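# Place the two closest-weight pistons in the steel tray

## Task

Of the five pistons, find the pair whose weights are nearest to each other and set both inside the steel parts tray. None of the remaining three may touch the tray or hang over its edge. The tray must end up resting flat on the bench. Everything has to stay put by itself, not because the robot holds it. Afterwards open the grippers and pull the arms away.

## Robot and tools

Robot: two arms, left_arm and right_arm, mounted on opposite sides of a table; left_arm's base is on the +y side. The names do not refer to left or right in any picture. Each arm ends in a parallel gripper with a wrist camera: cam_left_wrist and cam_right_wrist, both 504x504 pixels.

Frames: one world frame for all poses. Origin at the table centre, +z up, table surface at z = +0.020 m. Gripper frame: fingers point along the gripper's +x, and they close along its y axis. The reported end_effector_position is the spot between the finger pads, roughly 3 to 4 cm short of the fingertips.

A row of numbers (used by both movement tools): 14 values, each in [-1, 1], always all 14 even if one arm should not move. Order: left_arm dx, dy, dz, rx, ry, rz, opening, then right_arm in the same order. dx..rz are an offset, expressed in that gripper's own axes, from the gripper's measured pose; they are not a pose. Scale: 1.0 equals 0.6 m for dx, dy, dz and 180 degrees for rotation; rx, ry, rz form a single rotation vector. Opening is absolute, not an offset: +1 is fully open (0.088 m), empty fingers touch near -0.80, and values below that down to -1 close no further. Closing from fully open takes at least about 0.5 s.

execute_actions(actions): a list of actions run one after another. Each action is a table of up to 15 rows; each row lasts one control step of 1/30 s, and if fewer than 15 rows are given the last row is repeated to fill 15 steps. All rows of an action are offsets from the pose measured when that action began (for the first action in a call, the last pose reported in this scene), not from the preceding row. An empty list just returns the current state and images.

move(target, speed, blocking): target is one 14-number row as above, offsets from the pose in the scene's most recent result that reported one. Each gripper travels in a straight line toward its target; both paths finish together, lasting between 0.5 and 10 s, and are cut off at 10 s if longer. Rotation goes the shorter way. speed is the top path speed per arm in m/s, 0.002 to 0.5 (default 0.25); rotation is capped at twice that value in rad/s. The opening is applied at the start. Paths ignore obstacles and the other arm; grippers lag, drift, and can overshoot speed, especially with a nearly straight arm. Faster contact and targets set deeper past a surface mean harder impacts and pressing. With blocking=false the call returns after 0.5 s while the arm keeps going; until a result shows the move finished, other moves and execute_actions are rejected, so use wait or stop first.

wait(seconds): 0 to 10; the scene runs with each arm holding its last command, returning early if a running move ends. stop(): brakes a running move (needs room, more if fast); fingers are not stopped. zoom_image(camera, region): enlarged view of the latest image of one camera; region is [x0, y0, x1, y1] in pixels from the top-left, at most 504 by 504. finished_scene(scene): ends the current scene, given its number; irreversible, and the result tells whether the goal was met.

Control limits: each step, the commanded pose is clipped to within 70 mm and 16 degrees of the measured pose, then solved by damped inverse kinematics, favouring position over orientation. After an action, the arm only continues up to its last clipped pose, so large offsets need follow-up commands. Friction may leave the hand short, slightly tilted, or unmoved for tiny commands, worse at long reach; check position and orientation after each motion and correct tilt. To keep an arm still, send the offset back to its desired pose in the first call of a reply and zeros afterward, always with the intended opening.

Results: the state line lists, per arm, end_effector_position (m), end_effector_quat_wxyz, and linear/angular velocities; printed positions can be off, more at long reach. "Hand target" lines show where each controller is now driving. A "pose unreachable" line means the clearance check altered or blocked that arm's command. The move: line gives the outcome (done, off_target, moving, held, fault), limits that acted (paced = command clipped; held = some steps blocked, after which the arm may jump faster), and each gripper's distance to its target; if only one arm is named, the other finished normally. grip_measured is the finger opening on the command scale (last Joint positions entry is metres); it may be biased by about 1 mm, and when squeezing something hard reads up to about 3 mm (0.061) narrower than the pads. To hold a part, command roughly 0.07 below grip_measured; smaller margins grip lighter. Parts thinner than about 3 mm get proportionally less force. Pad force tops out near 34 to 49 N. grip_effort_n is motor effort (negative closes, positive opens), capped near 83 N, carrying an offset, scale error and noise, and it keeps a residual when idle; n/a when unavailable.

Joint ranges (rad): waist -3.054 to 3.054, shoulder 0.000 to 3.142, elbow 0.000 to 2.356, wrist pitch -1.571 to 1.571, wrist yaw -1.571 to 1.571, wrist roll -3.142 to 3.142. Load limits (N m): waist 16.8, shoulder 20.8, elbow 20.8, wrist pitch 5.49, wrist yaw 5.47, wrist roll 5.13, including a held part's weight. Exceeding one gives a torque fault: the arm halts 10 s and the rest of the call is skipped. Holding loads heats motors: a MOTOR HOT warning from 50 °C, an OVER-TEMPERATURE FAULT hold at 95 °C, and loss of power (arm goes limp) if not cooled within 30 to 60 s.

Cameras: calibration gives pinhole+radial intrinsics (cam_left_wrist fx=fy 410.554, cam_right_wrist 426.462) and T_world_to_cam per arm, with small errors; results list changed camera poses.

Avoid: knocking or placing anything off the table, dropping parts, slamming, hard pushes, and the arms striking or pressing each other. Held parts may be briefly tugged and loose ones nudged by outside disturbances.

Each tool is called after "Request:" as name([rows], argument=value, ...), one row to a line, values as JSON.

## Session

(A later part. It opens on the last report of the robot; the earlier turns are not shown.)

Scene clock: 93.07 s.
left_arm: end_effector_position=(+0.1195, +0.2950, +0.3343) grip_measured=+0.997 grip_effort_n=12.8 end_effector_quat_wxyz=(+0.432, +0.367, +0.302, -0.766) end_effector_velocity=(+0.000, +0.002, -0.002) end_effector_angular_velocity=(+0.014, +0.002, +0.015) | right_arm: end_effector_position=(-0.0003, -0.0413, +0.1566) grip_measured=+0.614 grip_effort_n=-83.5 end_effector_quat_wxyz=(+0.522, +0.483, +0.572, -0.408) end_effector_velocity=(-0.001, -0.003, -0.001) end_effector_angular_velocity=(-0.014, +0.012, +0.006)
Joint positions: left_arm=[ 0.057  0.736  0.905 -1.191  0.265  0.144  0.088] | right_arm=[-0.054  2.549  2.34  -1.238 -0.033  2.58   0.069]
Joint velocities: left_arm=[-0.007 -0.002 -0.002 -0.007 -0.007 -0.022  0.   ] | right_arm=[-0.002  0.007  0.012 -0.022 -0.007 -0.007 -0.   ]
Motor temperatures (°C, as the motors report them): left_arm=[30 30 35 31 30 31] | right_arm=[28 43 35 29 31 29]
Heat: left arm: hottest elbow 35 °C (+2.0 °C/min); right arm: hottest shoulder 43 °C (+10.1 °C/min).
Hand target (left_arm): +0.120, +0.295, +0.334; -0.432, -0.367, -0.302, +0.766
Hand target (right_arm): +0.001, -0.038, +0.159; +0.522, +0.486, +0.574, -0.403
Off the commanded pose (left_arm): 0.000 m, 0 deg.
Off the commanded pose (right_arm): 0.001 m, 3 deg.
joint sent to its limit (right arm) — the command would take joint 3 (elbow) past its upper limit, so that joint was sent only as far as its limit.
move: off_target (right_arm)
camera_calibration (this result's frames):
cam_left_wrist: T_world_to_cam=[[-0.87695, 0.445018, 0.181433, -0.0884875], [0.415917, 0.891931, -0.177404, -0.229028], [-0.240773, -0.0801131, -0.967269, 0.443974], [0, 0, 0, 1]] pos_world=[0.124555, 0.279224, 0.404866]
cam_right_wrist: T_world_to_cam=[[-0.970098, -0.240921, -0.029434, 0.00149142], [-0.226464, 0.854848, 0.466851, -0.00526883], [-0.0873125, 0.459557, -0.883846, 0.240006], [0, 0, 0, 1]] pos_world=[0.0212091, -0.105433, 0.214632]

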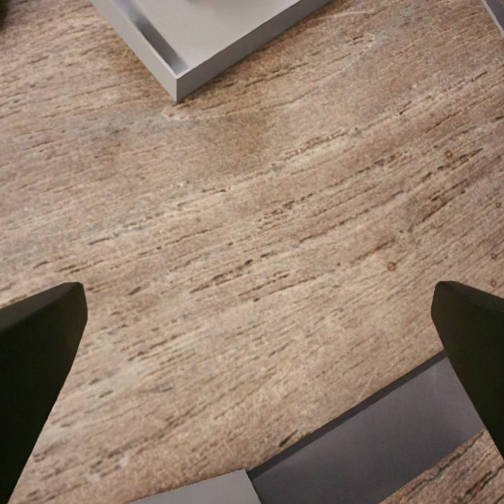

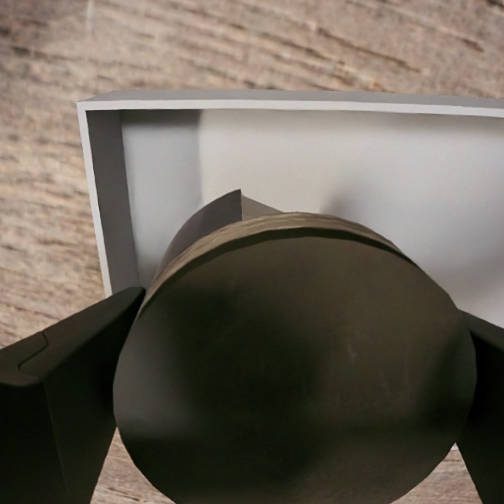

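Request:
move(target=[0,0,0,0,0,0,1,0.115,0,0,0,-0.02,0,0.5], speed=0.08)

Request:
move(target=[0,0,0,0,0,0,1,0,0,0,0,0,0,0.85])

Request:
move(target=[0,0,0,0,0,0,1,-0.1,0,0.02,0,0,0,0.85])

Scene clock: 96.37 s.
left_arm: end_effector_position=(+0.1195, +0.2950, +0.3343) grip_measured=+0.997 grip_effort_n=12.8 end_effector_quat_wxyz=(+0.432, +0.367, +0.302, -0.766) end_effector_velocity=(-0.001, +0.006, -0.002) end_effector_angular_velocity=(+0.021, +0.006, -0.005) | right_arm: end_effector_position=(-0.0003, -0.0371, +0.0918) grip_measured=+0.614 grip_effort_n=-83.5 end_effector_quat_wxyz=(+0.540, +0.468, +0.556, -0.425) end_effector_velocity=(+0.000, +0.001, -0.002) end_effector_angular_velocity=(+0.004, +0.005, +0.020)
Joint positions: left_arm=[ 0.057  0.736  0.905 -1.191  0.265  0.144  0.088] | right_arm=[-0.042  2.684  2.345 -1.167 -0.002  2.59   0.069]
Joint velocities: left_arm=[-0.007 -0.007 -0.002 -0.022  0.007 -0.007 -0.   ] | right_arm=[-0.002  0.002 -0.002  0.007 -0.007 -0.022 -0.   ]
Motor temperatures (°C, as the motors report them): left_arm=[30 30 35 32 30 31] | right_arm=[28 44 36 29 31 29]
Heat: left arm: hottest elbow 35 °C (+1.0 °C/min); right arm: hottest shoulder 44 °C (+11.1 °C/min).
Hand target (left_arm): +0.120, +0.295, +0.334; -0.432, -0.367, -0.302, +0.766
Hand target (right_arm): -0.000, -0.033, +0.088; +0.539, +0.471, +0.556, -0.422
Off the commanded pose (left_arm): 0.000 m, 0 deg.
Off the commanded pose (right_arm): 0.006 m, 0 deg.
joint sent to its limit (right arm) — the command would take joint 3 (elbow) past its upper limit, so that joint was sent only as far as its limit.
move: done
camera_calibration (this result's frames):
cam_left_wrist: T_world_to_cam=[[-0.87695, 0.445018, 0.181433, -0.0884875], [0.415917, 0.891931, -0.177404, -0.229028], [-0.240773, -0.0801131, -0.967269, 0.443974], [0, 0, 0, 1]] pos_world=[0.124555, 0.279224, 0.404866]
cam_right_wrist: T_world_to_cam=[[-0.970234, -0.241267, -0.0208765, -0.000248229], [-0.228571, 0.883863, 0.408095, 0.0278534], [-0.0800082, 0.40072, -0.912701, 0.181271], [0, 0, 0, 1]] pos_world=[0.0206288, -0.0973173, 0.154074]

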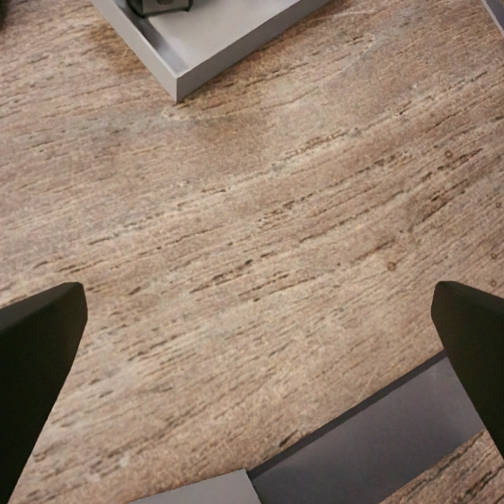

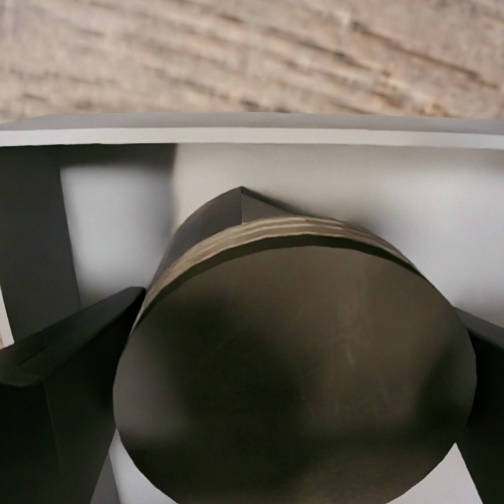

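Scene clock: 97.03 s.
left_arm: end_effector_position=(+0.1195, +0.2950, +0.3343) grip_measured=+0.997 grip_effort_n=11.9 end_effector_quat_wxyz=(+0.432, +0.367, +0.302, -0.766) end_effector_velocity=(+0.002, +0.004, -0.003) end_effector_angular_velocity=(+0.028, -0.001, +0.019) | right_arm: end_effector_position=(-0.0002, -0.0366, +0.0920) grip_measured=+0.844 grip_effort_n=20.2 end_effector_quat_wxyz=(+0.539, +0.469, +0.556, -0.424) end_effector_velocity=(-0.004, -0.005, -0.001) end_effector_angular_velocity=(-0.018, +0.029, +0.006)
Joint positions: left_arm=[ 0.057  0.736  0.905 -1.191  0.265  0.144  0.088] | right_arm=[-0.042  2.684  2.345 -1.165 -0.002  2.59   0.08 ]
Joint velocities: left_arm=[-0.002 -0.002 -0.002 -0.022 -0.007 -0.022 -0.   ] | right_arm=[-0.002 -0.002 -0.007 -0.022 -0.022 -0.007  0.001]
Motor temperatures (°C, as the motors report them): left_arm=[30 30 35 32 30 31] | right_arm=[28 44 36 29 31 29]
Heat: left arm: hottest elbow 35 °C (+1.0 °C/min); right arm: hottest shoulder 44 °C (+11.2 °C/min).
Hand target (left_arm): +0.120, +0.295, +0.334; -0.432, -0.367, -0.302, +0.766
Hand target (right_arm): -0.000, -0.037, +0.092; +0.539, +0.468, +0.556, -0.425
Off the commanded pose (left_arm): 0.000 m, 0 deg.
Off the commanded pose (right_arm): 0.001 m, 0 deg.
move: done
camera_calibration (this result's frames):
cam_left_wrist: T_world_to_cam=[[-0.87695, 0.445018, 0.181433, -0.0884875], [0.415917, 0.891931, -0.177404, -0.229028], [-0.240773, -0.0801131, -0.967269, 0.443974], [0, 0, 0, 1]] pos_world=[0.124555, 0.279224, 0.404866]
cam_right_wrist: T_world_to_cam=[[-0.970217, -0.241221, -0.0221541, 0.000157133], [-0.22889, 0.882983, 0.409817, 0.027228], [-0.0792948, 0.402682, -0.911899, 0.181209], [0, 0, 0, 1]] pos_world=[0.0207536, -0.0969737, 0.154089]

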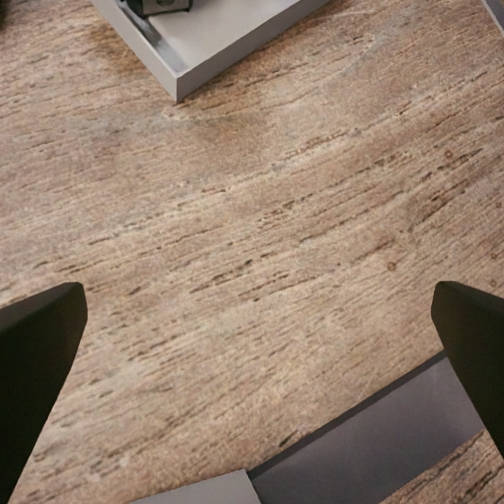

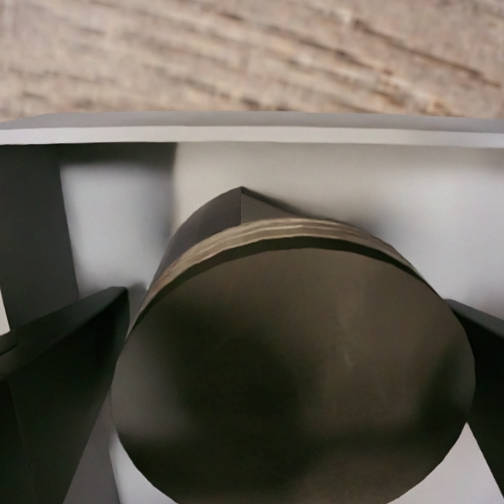

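Scene clock: 97.93 s.
left_arm: end_effector_position=(+0.1195, +0.2950, +0.3343) grip_measured=+0.997 grip_effort_n=12.3 end_effector_quat_wxyz=(+0.432, +0.367, +0.302, -0.766) end_effector_velocity=(+0.001, -0.001, +0.000) end_effector_angular_velocity=(-0.006, -0.001, +0.012) | right_arm: end_effector_position=(-0.0003, -0.0539, +0.1420) grip_measured=+0.847 grip_effort_n=19.8 end_effector_quat_wxyz=(+0.542, +0.463, +0.554, -0.431) end_effector_velocity=(-0.001, -0.002, +0.000) end_effector_angular_velocity=(-0.004, +0.009, +0.005)
Joint positions: left_arm=[ 0.057  0.736  0.905 -1.191  0.265  0.144  0.088] | right_arm=[-0.054  2.581  2.348 -1.291 -0.002  2.58   0.08 ]
Joint velocities: left_arm=[ 0.002 -0.002 -0.002  0.007 -0.007 -0.007 -0.   ] | right_arm=[-0.002 -0.002 -0.002 -0.007 -0.007 -0.007 -0.   ]
Motor temperatures (°C, as the motors report them): left_arm=[30 30 35 32 30 31] | right_arm=[28 45 36 29 31 29]
Heat: left arm: hottest elbow 35 °C (+1.0 °C/min); right arm: hottest shoulder 45 °C (+12.0 °C/min).
Hand target (left_arm): +0.120, +0.295, +0.334; -0.432, -0.367, -0.302, +0.766
Hand target (right_arm): +0.002, -0.052, +0.151; +0.539, +0.469, +0.556, -0.425
Off the commanded pose (left_arm): 0.000 m, 0 deg.
Off the commanded pose (right_arm): 0.009 m, 1 deg.
move: off_target (right_arm)
camera_calibration (this result's frames):
cam_left_wrist: T_world_to_cam=[[-0.87695, 0.445018, 0.181433, -0.0884875], [0.415917, 0.891931, -0.177404, -0.229028], [-0.240773, -0.0801131, -0.967269, 0.443974], [0, 0, 0, 1]] pos_world=[0.124555, 0.279224, 0.404866]
cam_right_wrist: T_world_to_cam=[[-0.970695, -0.240041, -0.0114781, -0.0045006], [-0.224971, 0.890888, 0.394597, 0.0245936], [-0.0844938, 0.385616, -0.918782, 0.233839], [0, 0, 0, 1]] pos_world=[0.0209221, -0.113162, 0.205091]

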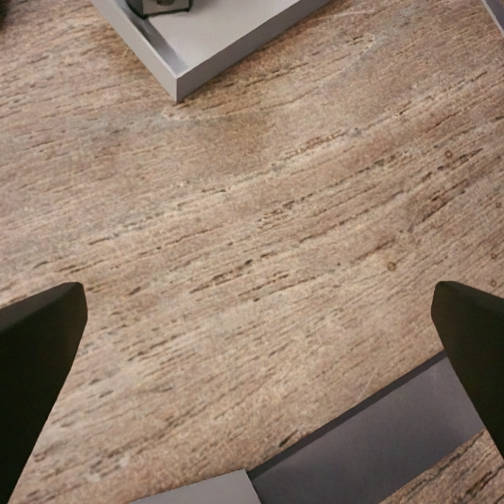

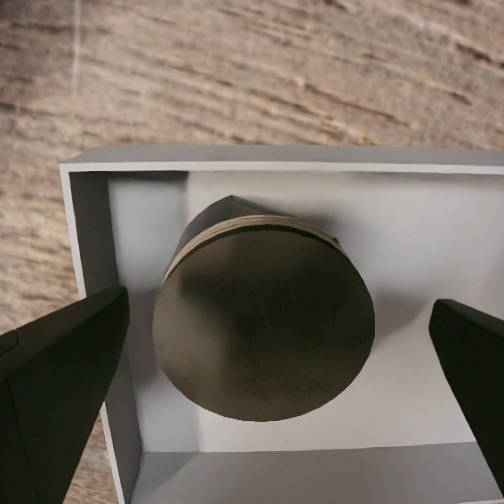

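Request:
move(target=[0,0,0,0,0,0,1,-0.02,-0.037,0.323,0.17,-0.012,0,1], speed=0.3)

Scene clock: 100.77 s.
left_arm: end_effector_position=(+0.1195, +0.2950, +0.3343) grip_measured=+0.997 grip_effort_n=12.3 end_effector_quat_wxyz=(+0.432, +0.367, +0.302, -0.766) end_effector_velocity=(+0.000, -0.001, +0.002) end_effector_angular_velocity=(-0.016, -0.007, -0.005) | right_arm: end_effector_position=(+0.0161, -0.2459, +0.1452) grip_measured=+0.979 grip_effort_n=19.8 end_effector_quat_wxyz=(+0.414, +0.578, +0.411, -0.571) end_effector_velocity=(-0.000, -0.006, -0.001) end_effector_angular_velocity=(+0.002, +0.007, +0.024)
Joint positions: left_arm=[ 0.057  0.736  0.905 -1.191  0.265  0.144  0.088] | right_arm=[-0.294  1.92   1.261 -0.905  0.007  2.866  0.087]
Joint velocities: left_arm=[-0.002 -0.002  0.002  0.007 -0.007  0.007 -0.   ] | right_arm=[-0.012 -0.012 -0.022  0.007 -0.007 -0.037 -0.   ]
Motor temperatures (°C, as the motors report them): left_arm=[30 30 35 32 30 31] | right_arm=[28 45 36 29 31 29]
Heat: left arm: hottest elbow 35 °C (+1.0 °C/min); right arm: hottest shoulder 45 °C (+12.2 °C/min).
Hand target (left_arm): +0.120, +0.295, +0.334; -0.432, -0.367, -0.302, +0.766
Hand target (right_arm): +0.016, -0.249, +0.146; +0.412, +0.581, +0.409, -0.571
Off the commanded pose (left_arm): 0.000 m, 0 deg.
Off the commanded pose (right_arm): 0.003 m, 1 deg.
move: done
camera_calibration (this result's frames):
cam_left_wrist: T_world_to_cam=[[-0.87695, 0.445018, 0.181433, -0.0884875], [0.415917, 0.891931, -0.177404, -0.229028], [-0.240773, -0.0801131, -0.967269, 0.443974], [0, 0, 0, 1]] pos_world=[0.124555, 0.279224, 0.404866]
cam_right_wrist: T_world_to_cam=[[-0.959908, 0.280277, 0.00454191, 0.0908223], [0.262834, 0.894297, 0.362148, 0.195744], [0.0974399, 0.348822, -0.93211, 0.302163], [0, 0, 0, 1]] pos_world=[0.00629014, -0.30591, 0.210348]

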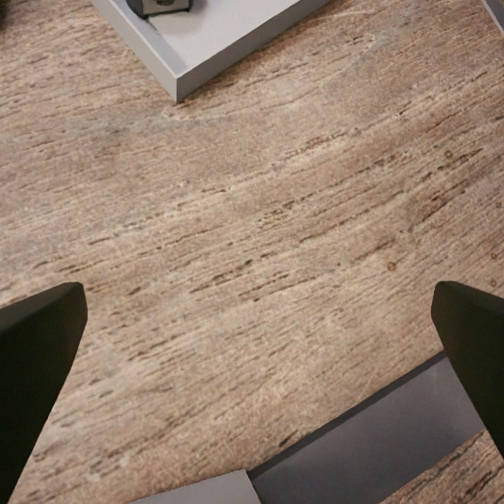

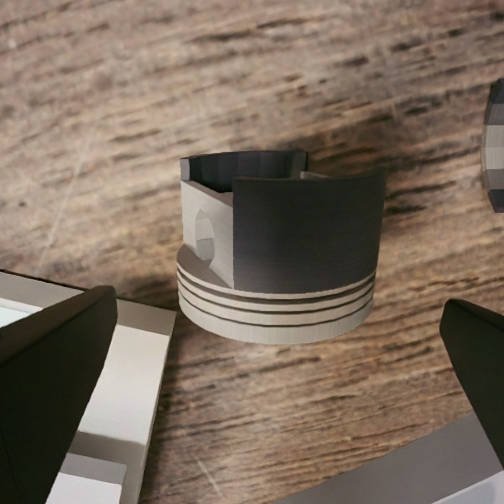

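Request:
move(target=[0,0,0,0,0,0,1,0.135,0,0.004,0,-0.006,0,1], speed=0.12)

Request:
move(target=[0,0,0,0,0,0,1,0,0,0,0,0,0,0.46])

Request:
move(target=[0,0,0,0,0,0,1,-0.14,0,0,0,0.01,0,0.46])

Request:
move(target=[0,0,0,0,0,0,1,0,-0.285,-0.262,-0.17,0.01,0,0.46], speed=0.3)

Scene clock: 104.67 s.
left_arm: end_effector_position=(+0.1195, +0.2950, +0.3343) grip_measured=+0.997 grip_effort_n=12.8 end_effector_quat_wxyz=(+0.432, +0.367, +0.302, -0.766) end_effector_velocity=(+0.000, +0.002, -0.002) end_effector_angular_velocity=(+0.009, -0.004, +0.003) | right_arm: end_effector_position=(+0.0177, -0.2448, +0.0692) grip_measured=+0.979 grip_effort_n=19.8 end_effector_quat_wxyz=(+0.415, +0.577, +0.409, -0.572) end_effector_velocity=(+0.001, +0.002, -0.004) end_effector_angular_velocity=(+0.010, +0.002, +0.020)
Joint positions: left_arm=[ 0.057  0.736  0.905 -1.191  0.265  0.144  0.088] | right_arm=[-0.295  2.081  1.15  -0.635  0.01   2.866  0.087]
Joint velocities: left_arm=[-0.007 -0.002 -0.002 -0.007 -0.007 -0.007 -0.   ] | right_arm=[-0.002  0.012 -0.002  0.022 -0.007 -0.022 -0.   ]
Motor temperatures (°C, as the motors report them): left_arm=[30 30 35 32 30 31] | right_arm=[28 45 36 29 31 29]
Heat: left arm: hottest elbow 35 °C (+1.0 °C/min); right arm: hottest shoulder 45 °C (+11.0 °C/min).
Hand target (left_arm): +0.120, +0.295, +0.334; -0.432, -0.367, -0.302, +0.766
Hand target (right_arm): +0.015, -0.248, +0.064; +0.418, +0.572, +0.407, -0.576
Off the commanded pose (left_arm): 0.000 m, 0 deg.
Off the commanded pose (right_arm): 0.006 m, 1 deg.
move: done
camera_calibration (this result's frames):
cam_left_wrist: T_world_to_cam=[[-0.87695, 0.445018, 0.181433, -0.0884875], [0.415917, 0.891931, -0.177404, -0.229028], [-0.240773, -0.0801131, -0.967269, 0.443974], [0, 0, 0, 1]] pos_world=[0.124555, 0.279224, 0.404866]
cam_right_wrist: T_world_to_cam=[[-0.959584, 0.28141, 0.0027116, 0.0928151], [0.263667, 0.895631, 0.358224, 0.222466], [0.0983791, 0.344461, -0.933632, 0.22978], [0, 0, 0, 1]] pos_world=[0.00780131, -0.304517, 0.134585]

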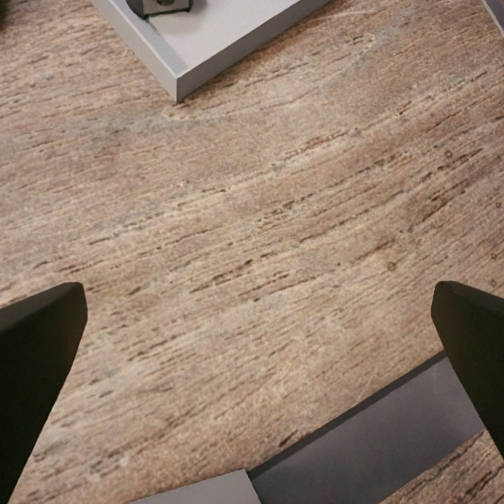

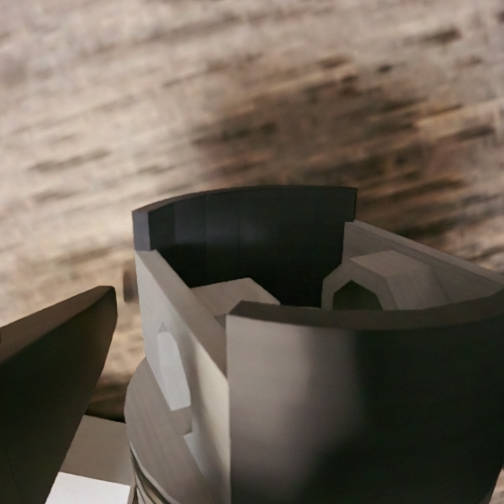

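Scene clock: 105.17 s.
left_arm: end_effector_position=(+0.1195, +0.2950, +0.3343) grip_measured=+0.997 grip_effort_n=12.3 end_effector_quat_wxyz=(+0.432, +0.367, +0.302, -0.766) end_effector_velocity=(-0.001, +0.000, +0.001) end_effector_angular_velocity=(-0.003, +0.018, +0.012) | right_arm: end_effector_position=(+0.0177, -0.2448, +0.0692) grip_measured=+0.550 grip_effort_n=-83.5 end_effector_quat_wxyz=(+0.415, +0.577, +0.409, -0.572) end_effector_velocity=(-0.003, -0.001, +0.000) end_effector_angular_velocity=(-0.002, +0.010, +0.010)
Joint positions: left_arm=[ 0.057  0.736  0.905 -1.191  0.265  0.144  0.088] | right_arm=[-0.295  2.081  1.15  -0.635  0.01   2.866  0.066]
Joint velocities: left_arm=[-0.002 -0.007 -0.002  0.007  0.007 -0.022 -0.   ] | right_arm=[ 0.002 -0.002 -0.002 -0.007 -0.007 -0.007 -0.   ]
Motor temperatures (°C, as the motors report them): left_arm=[30 30 35 32 30 31] | right_arm=[28 45 36 29 31 29]
Heat: left arm: hottest elbow 35 °C (+1.0 °C/min); right arm: hottest shoulder 45 °C (+11.1 °C/min).
Hand target (left_arm): +0.120, +0.295, +0.334; -0.432, -0.367, -0.302, +0.766
Hand target (right_arm): +0.018, -0.245, +0.069; +0.415, +0.577, +0.409, -0.572
Off the commanded pose (left_arm): 0.000 m, 0 deg.
Off the commanded pose (right_arm): 0.000 m, 0 deg.
move: done
camera_calibration (this result's frames):
cam_left_wrist: T_world_to_cam=[[-0.87695, 0.445018, 0.181433, -0.0884875], [0.415917, 0.891931, -0.177404, -0.229028], [-0.240773, -0.0801131, -0.967269, 0.443974], [0, 0, 0, 1]] pos_world=[0.124555, 0.279224, 0.404866]
cam_right_wrist: T_world_to_cam=[[-0.959584, 0.281409, 0.00259294, 0.092849], [0.26359, 0.895519, 0.358562, 0.222343], [0.0985806, 0.344754, -0.933502, 0.229811], [0, 0, 0, 1]] pos_world=[0.0078343, -0.304469, 0.134565]

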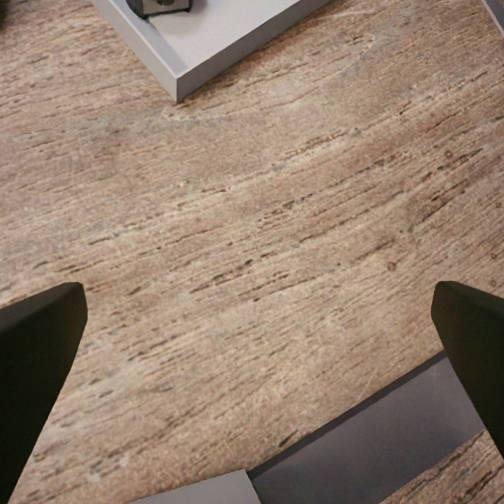

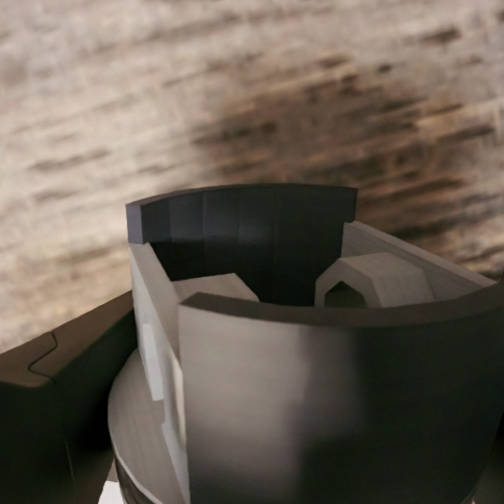

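Scene clock: 106.13 s.
left_arm: end_effector_position=(+0.1195, +0.2950, +0.3343) grip_measured=+0.997 grip_effort_n=12.8 end_effector_quat_wxyz=(+0.432, +0.367, +0.302, -0.766) end_effector_velocity=(+0.001, +0.002, -0.002) end_effector_angular_velocity=(+0.009, -0.004, +0.007) | right_arm: end_effector_position=(+0.0135, -0.2492, +0.1436) grip_measured=+0.550 grip_effort_n=-83.5 end_effector_quat_wxyz=(+0.413, +0.577, +0.412, -0.573) end_effector_velocity=(-0.000, -0.000, +0.005) end_effector_angular_velocity=(+0.002, +0.007, +0.005)
Joint positions: left_arm=[ 0.057  0.736  0.905 -1.191  0.265  0.144  0.088] | right_arm=[-0.295  1.91   1.241 -0.897  0.004  2.866  0.066]
Joint velocities: left_arm=[-0.002 -0.002 -0.002 -0.007 -0.007 -0.007 -0.   ] | right_arm=[-0.002 -0.007  0.012 -0.022 -0.007 -0.007  0.   ]
Motor temperatures (°C, as the motors report them): left_arm=[30 30 35 32 30 31] | right_arm=[28 45 36 29 31 29]
Heat: left arm: hottest elbow 35 °C (+1.0 °C/min); right arm: hottest shoulder 45 °C (+11.1 °C/min).
Hand target (left_arm): +0.120, +0.295, +0.334; -0.432, -0.367, -0.302, +0.766
Hand target (right_arm): +0.017, -0.245, +0.153; +0.409, +0.586, +0.416, -0.563
Off the commanded pose (left_arm): 0.000 m, 0 deg.
Off the commanded pose (right_arm): 0.011 m, 2 deg.
move: off_target (right_arm)
camera_calibration (this result's frames):
cam_left_wrist: T_world_to_cam=[[-0.87695, 0.445018, 0.181433, -0.0884875], [0.415917, 0.891931, -0.177404, -0.229028], [-0.240773, -0.0801131, -0.967269, 0.443974], [0, 0, 0, 1]] pos_world=[0.124555, 0.279224, 0.404866]
cam_right_wrist: T_world_to_cam=[[-0.959563, 0.281359, 0.00875605, 0.0889531], [0.265485, 0.894207, 0.360432, 0.200115], [0.0935811, 0.348182, -0.932744, 0.302033], [0, 0, 0, 1]] pos_world=[0.00396403, -0.309134, 0.208813]

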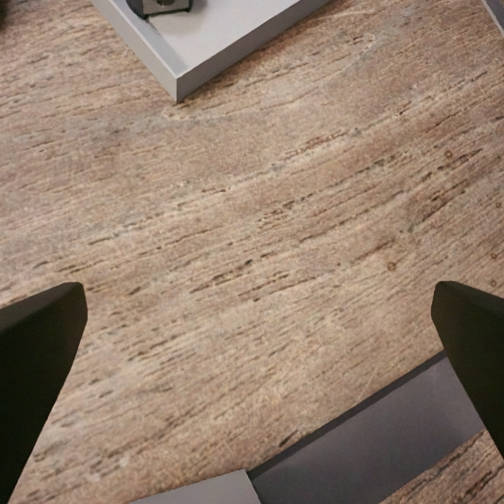

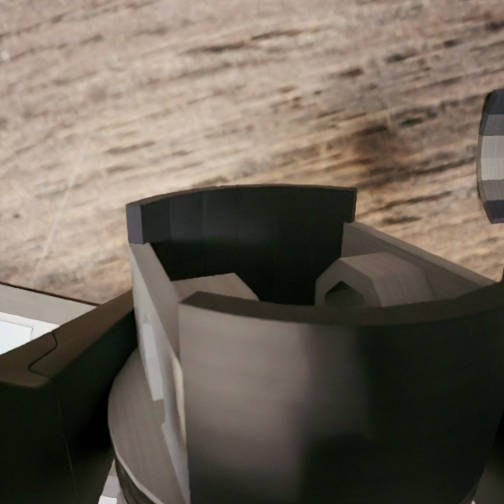

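Scene clock: 107.73 s.
left_arm: end_effector_position=(+0.1195, +0.2950, +0.3343) grip_measured=+0.997 grip_effort_n=12.8 end_effector_quat_wxyz=(+0.432, +0.367, +0.302, -0.766) end_effector_velocity=(+0.002, -0.002, +0.001) end_effector_angular_velocity=(-0.018, -0.019, +0.003) | right_arm: end_effector_position=(-0.0977, -0.0479, +0.1419) grip_measured=+0.550 grip_effort_n=-83.5 end_effector_quat_wxyz=(+0.542, +0.456, +0.554, -0.438) end_effector_velocity=(+0.001, +0.005, +0.005) end_effector_angular_velocity=(+0.004, +0.007, +0.005)
Joint positions: left_arm=[ 0.057  0.736  0.905 -1.191  0.265  0.144  0.088] | right_arm=[ 0.14   2.481  2.162 -1.222 -0.001  2.772  0.066]
Joint velocities: left_arm=[-0.002 -0.002  0.002  0.007 -0.022  0.007 -0.   ] | right_arm=[-0.002  0.022  0.061 -0.037 -0.007 -0.007 -0.   ]
Motor temperatures (°C, as the motors report them): left_arm=[30 30 35 32 30 31] | right_arm=[28 45 36 29 31 29]
Heat: left arm: hottest elbow 35 °C (+1.0 °C/min); right arm: hottest shoulder 45 °C (+11.0 °C/min).
Hand target (left_arm): +0.120, +0.295, +0.334; -0.432, -0.367, -0.302, +0.766
Hand target (right_arm): -0.098, -0.044, +0.144; +0.542, +0.457, +0.556, -0.434
Off the commanded pose (left_arm): 0.000 m, 0 deg.
Off the commanded pose (right_arm): 0.003 m, 0 deg.
move: done
camera_calibration (this result's frames):
cam_left_wrist: T_world_to_cam=[[-0.87695, 0.445018, 0.181433, -0.0884875], [0.415917, 0.891931, -0.177404, -0.229028], [-0.240773, -0.0801131, -0.967269, 0.443974], [0, 0, 0, 1]] pos_world=[0.124555, 0.279224, 0.404866]
cam_right_wrist: T_world_to_cam=[[-0.970349, -0.241692, 0.00264496, -0.0996082], [-0.222187, 0.896241, 0.383906, -0.000584945], [-0.0951577, 0.371936, -0.923368, 0.222176], [0, 0, 0, 1]] pos_world=[-0.075643, -0.106185, 0.205638]

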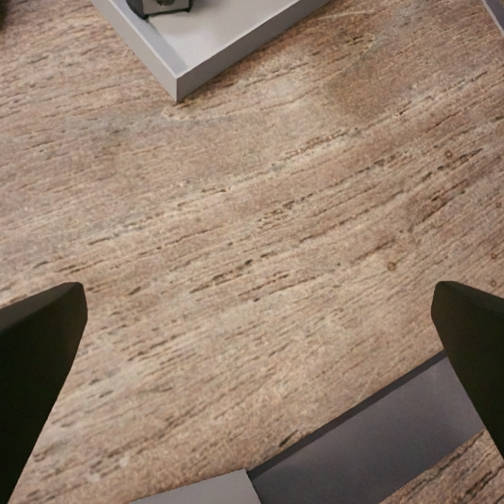

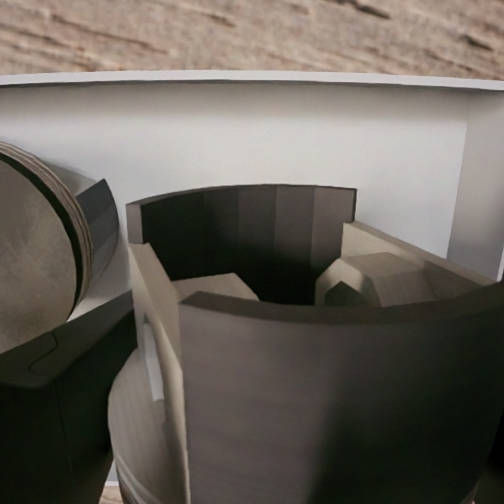

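Request:
move(target=[0,0,0,0,0,0,1,0.108,-0.01,0,0,0,0,0.46], speed=0.08)

Request:
move(target=[0,0,0,0,0,0,1,0,0,0,0,0,0,0.9])

Request:
move(target=[0,0,0,0,0,0,1,-0.2,0,0.08,0,0,0,0.9])

Scene clock: 111.03 s.
left_arm: end_effector_position=(+0.1195, +0.2950, +0.3343) grip_measured=+0.997 grip_effort_n=13.3 end_effector_quat_wxyz=(+0.432, +0.367, +0.302, -0.766) end_effector_velocity=(-0.000, +0.005, -0.000) end_effector_angular_velocity=(+0.026, +0.020, +0.024) | right_arm: end_effector_position=(-0.1021, -0.0452, +0.0822) grip_measured=+0.550 grip_effort_n=-83.5 end_effector_quat_wxyz=(+0.540, +0.459, +0.556, -0.434) end_effector_velocity=(-0.003, -0.002, +0.000) end_effector_angular_velocity=(-0.006, +0.009, -0.005)
Joint positions: left_arm=[ 0.057  0.736  0.905 -1.191  0.265  0.144  0.088] | right_arm=[ 0.149  2.534  2.02  -1.015 -0.001  2.781  0.066]
Joint velocities: left_arm=[-0.002 -0.007  0.002 -0.022  0.007 -0.037  0.   ] | right_arm=[ 0.002 -0.002 -0.002 -0.007 -0.007  0.007 -0.   ]
Motor temperatures (°C, as the motors report them): left_arm=[30 30 35 32 30 31] | right_arm=[28 45 36 29 31 29]
Heat: left arm: hottest elbow 35 °C (+1.0 °C/min); right arm: hottest shoulder 45 °C (+10.1 °C/min).
Hand target (left_arm): +0.120, +0.295, +0.334; -0.432, -0.367, -0.302, +0.766
Hand target (right_arm): -0.104, -0.047, +0.077; +0.542, +0.456, +0.554, -0.438
Off the commanded pose (left_arm): 0.000 m, 0 deg.
Off the commanded pose (right_arm): 0.006 m, 1 deg.
move: done
camera_calibration (this result's frames):
cam_left_wrist: T_world_to_cam=[[-0.87695, 0.445018, 0.181433, -0.0884875], [0.415917, 0.891931, -0.177404, -0.229028], [-0.240773, -0.0801131, -0.967269, 0.443974], [0, 0, 0, 1]] pos_world=[0.124555, 0.279224, 0.404866]
cam_right_wrist: T_world_to_cam=[[-0.970164, -0.242445, -0.00127254, -0.102805], [-0.223417, 0.891959, 0.393057, 0.0178308], [-0.0941598, 0.381614, -0.919513, 0.165823], [0, 0, 0, 1]] pos_world=[-0.0801403, -0.104109, 0.145337]

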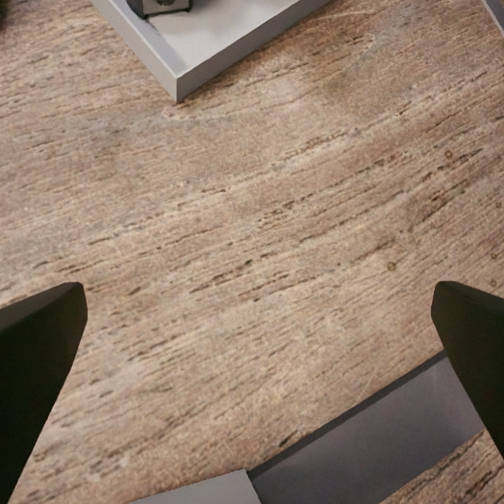

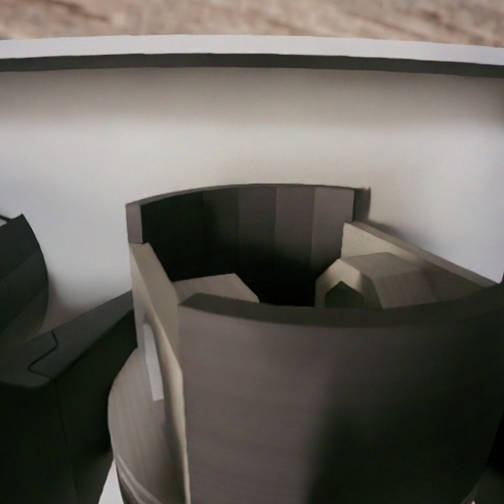

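Scene clock: 111.73 s.
left_arm: end_effector_position=(+0.1195, +0.2950, +0.3343) grip_measured=+0.997 grip_effort_n=13.3 end_effector_quat_wxyz=(+0.432, +0.367, +0.302, -0.766) end_effector_velocity=(+0.001, +0.002, -0.002) end_effector_angular_velocity=(+0.014, +0.002, +0.019) | right_arm: end_effector_position=(-0.1021, -0.0452, +0.0822) grip_measured=+0.894 grip_effort_n=20.2 end_effector_quat_wxyz=(+0.540, +0.459, +0.556, -0.434) end_effector_velocity=(-0.000, -0.002, +0.000) end_effector_angular_velocity=(-0.006, +0.007, +0.020)
Joint positions: left_arm=[ 0.057  0.736  0.905 -1.191  0.265  0.144  0.088] | right_arm=[ 0.149  2.534  2.02  -1.015 -0.001  2.781  0.083]
Joint velocities: left_arm=[-0.002 -0.002 -0.002 -0.007 -0.007 -0.022 -0.   ] | right_arm=[-0.002 -0.002 -0.002 -0.007 -0.007 -0.022  0.   ]
Motor temperatures (°C, as the motors report them): left_arm=[30 30 35 32 30 31] | right_arm=[28 45 36 29 31 29]
Heat: left arm: hottest elbow 35 °C (+1.0 °C/min); right arm: hottest shoulder 45 °C (+10.0 °C/min).
Hand target (left_arm): +0.120, +0.295, +0.334; -0.432, -0.367, -0.302, +0.766
Hand target (right_arm): -0.102, -0.045, +0.082; +0.540, +0.459, +0.556, -0.434
Off the commanded pose (left_arm): 0.000 m, 0 deg.
Off the commanded pose (right_arm): 0.000 m, 0 deg.
move: done
camera_calibration (this result's frames):
cam_left_wrist: T_world_to_cam=[[-0.87695, 0.445018, 0.181433, -0.0884875], [0.415917, 0.891931, -0.177404, -0.229028], [-0.240773, -0.0801131, -0.967269, 0.443974], [0, 0, 0, 1]] pos_world=[0.124555, 0.279224, 0.404866]
cam_right_wrist: T_world_to_cam=[[-0.970164, -0.242445, -0.00127254, -0.102805], [-0.223417, 0.891959, 0.393057, 0.0178308], [-0.0941598, 0.381614, -0.919513, 0.165823], [0, 0, 0, 1]] pos_world=[-0.0801403, -0.104109, 0.145337]

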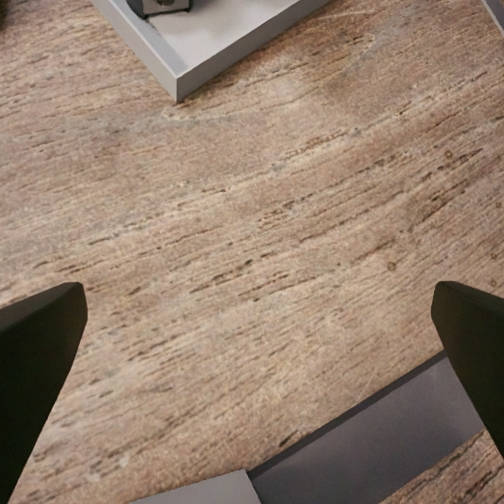

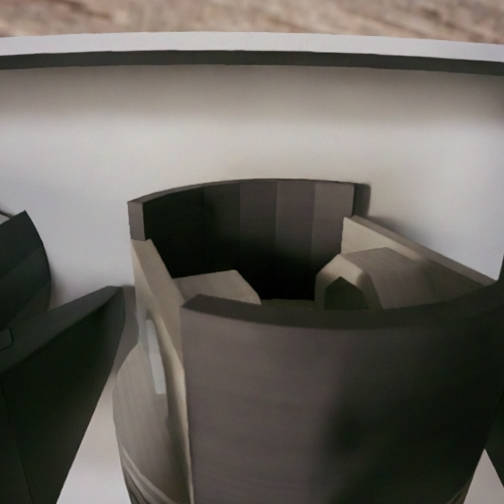

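Scene clock: 112.83 s.
left_arm: end_effector_position=(+0.1195, +0.2950, +0.3343) grip_measured=+0.997 grip_effort_n=12.8 end_effector_quat_wxyz=(+0.432, +0.367, +0.302, -0.766) end_effector_velocity=(-0.001, +0.005, -0.003) end_effector_angular_velocity=(+0.025, +0.005, -0.000) | right_arm: end_effector_position=(-0.0929, -0.0930, +0.1971) grip_measured=+0.897 grip_effort_n=20.2 end_effector_quat_wxyz=(+0.541, +0.459, +0.555, -0.434) end_effector_velocity=(+0.001, -0.005, +0.006) end_effector_angular_velocity=(-0.006, +0.008, +0.000)
Joint positions: left_arm=[ 0.057  0.736  0.905 -1.191  0.265  0.144  0.088] | right_arm=[ 0.112  2.232  1.948 -1.246 -0.001  2.744  0.083]
Joint velocities: left_arm=[-0.002 -0.002 -0.002 -0.022  0.007 -0.007  0.   ] | right_arm=[-0.007 -0.017 -0.002 -0.022 -0.007 -0.007 -0.   ]
Motor temperatures (°C, as the motors report them): left_arm=[30 30 35 32 30 31] | right_arm=[28 46 36 29 31 29]
Heat: left arm: hottest elbow 35 °C (+1.0 °C/min); right arm: hottest shoulder 46 °C (+10.2 °C/min).
Hand target (left_arm): +0.120, +0.295, +0.334; -0.432, -0.367, -0.302, +0.766
Hand target (right_arm): -0.092, -0.096, +0.201; +0.541, +0.459, +0.556, -0.434
Off the commanded pose (left_arm): 0.000 m, 0 deg.
Off the commanded pose (right_arm): 0.005 m, 0 deg.
move: done
camera_calibration (this result's frames):
cam_left_wrist: T_world_to_cam=[[-0.87695, 0.445018, 0.181433, -0.0884875], [0.415917, 0.891931, -0.177404, -0.229028], [-0.240773, -0.0801131, -0.967269, 0.443974], [0, 0, 0, 1]] pos_world=[0.124555, 0.279224, 0.404866]
cam_right_wrist: T_world_to_cam=[[-0.970261, -0.242045, -0.00268684, -0.105029], [-0.223643, 0.892138, 0.392522, 0.0174628], [-0.092611, 0.38145, -0.919739, 0.290785], [0, 0, 0, 1]] pos_world=[-0.07107, -0.151921, 0.260309]

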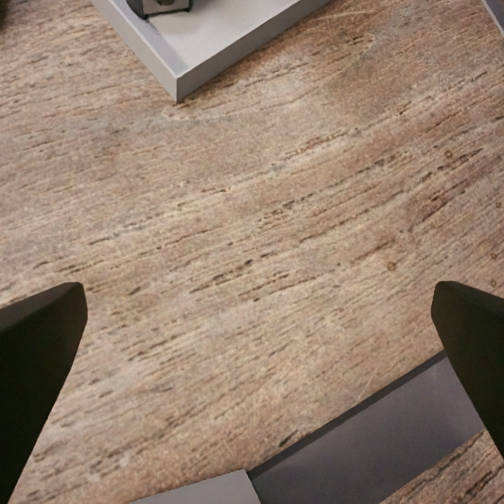

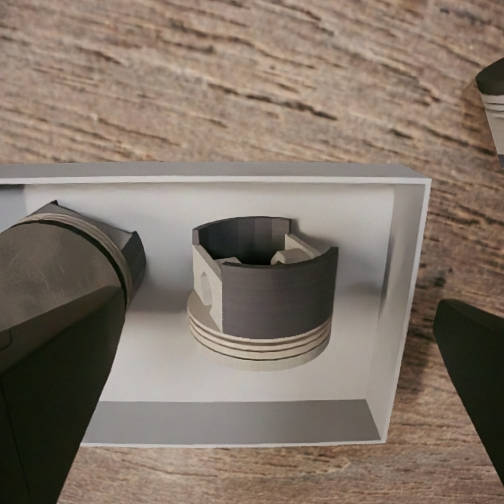

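I only weighed two pistons, but they read 185 g and 186 g, one gram apart at the scale's resolution, so I'm taking them as the pair.

Request:
finished_scene(scene=1)

The scene is finished: the task was done.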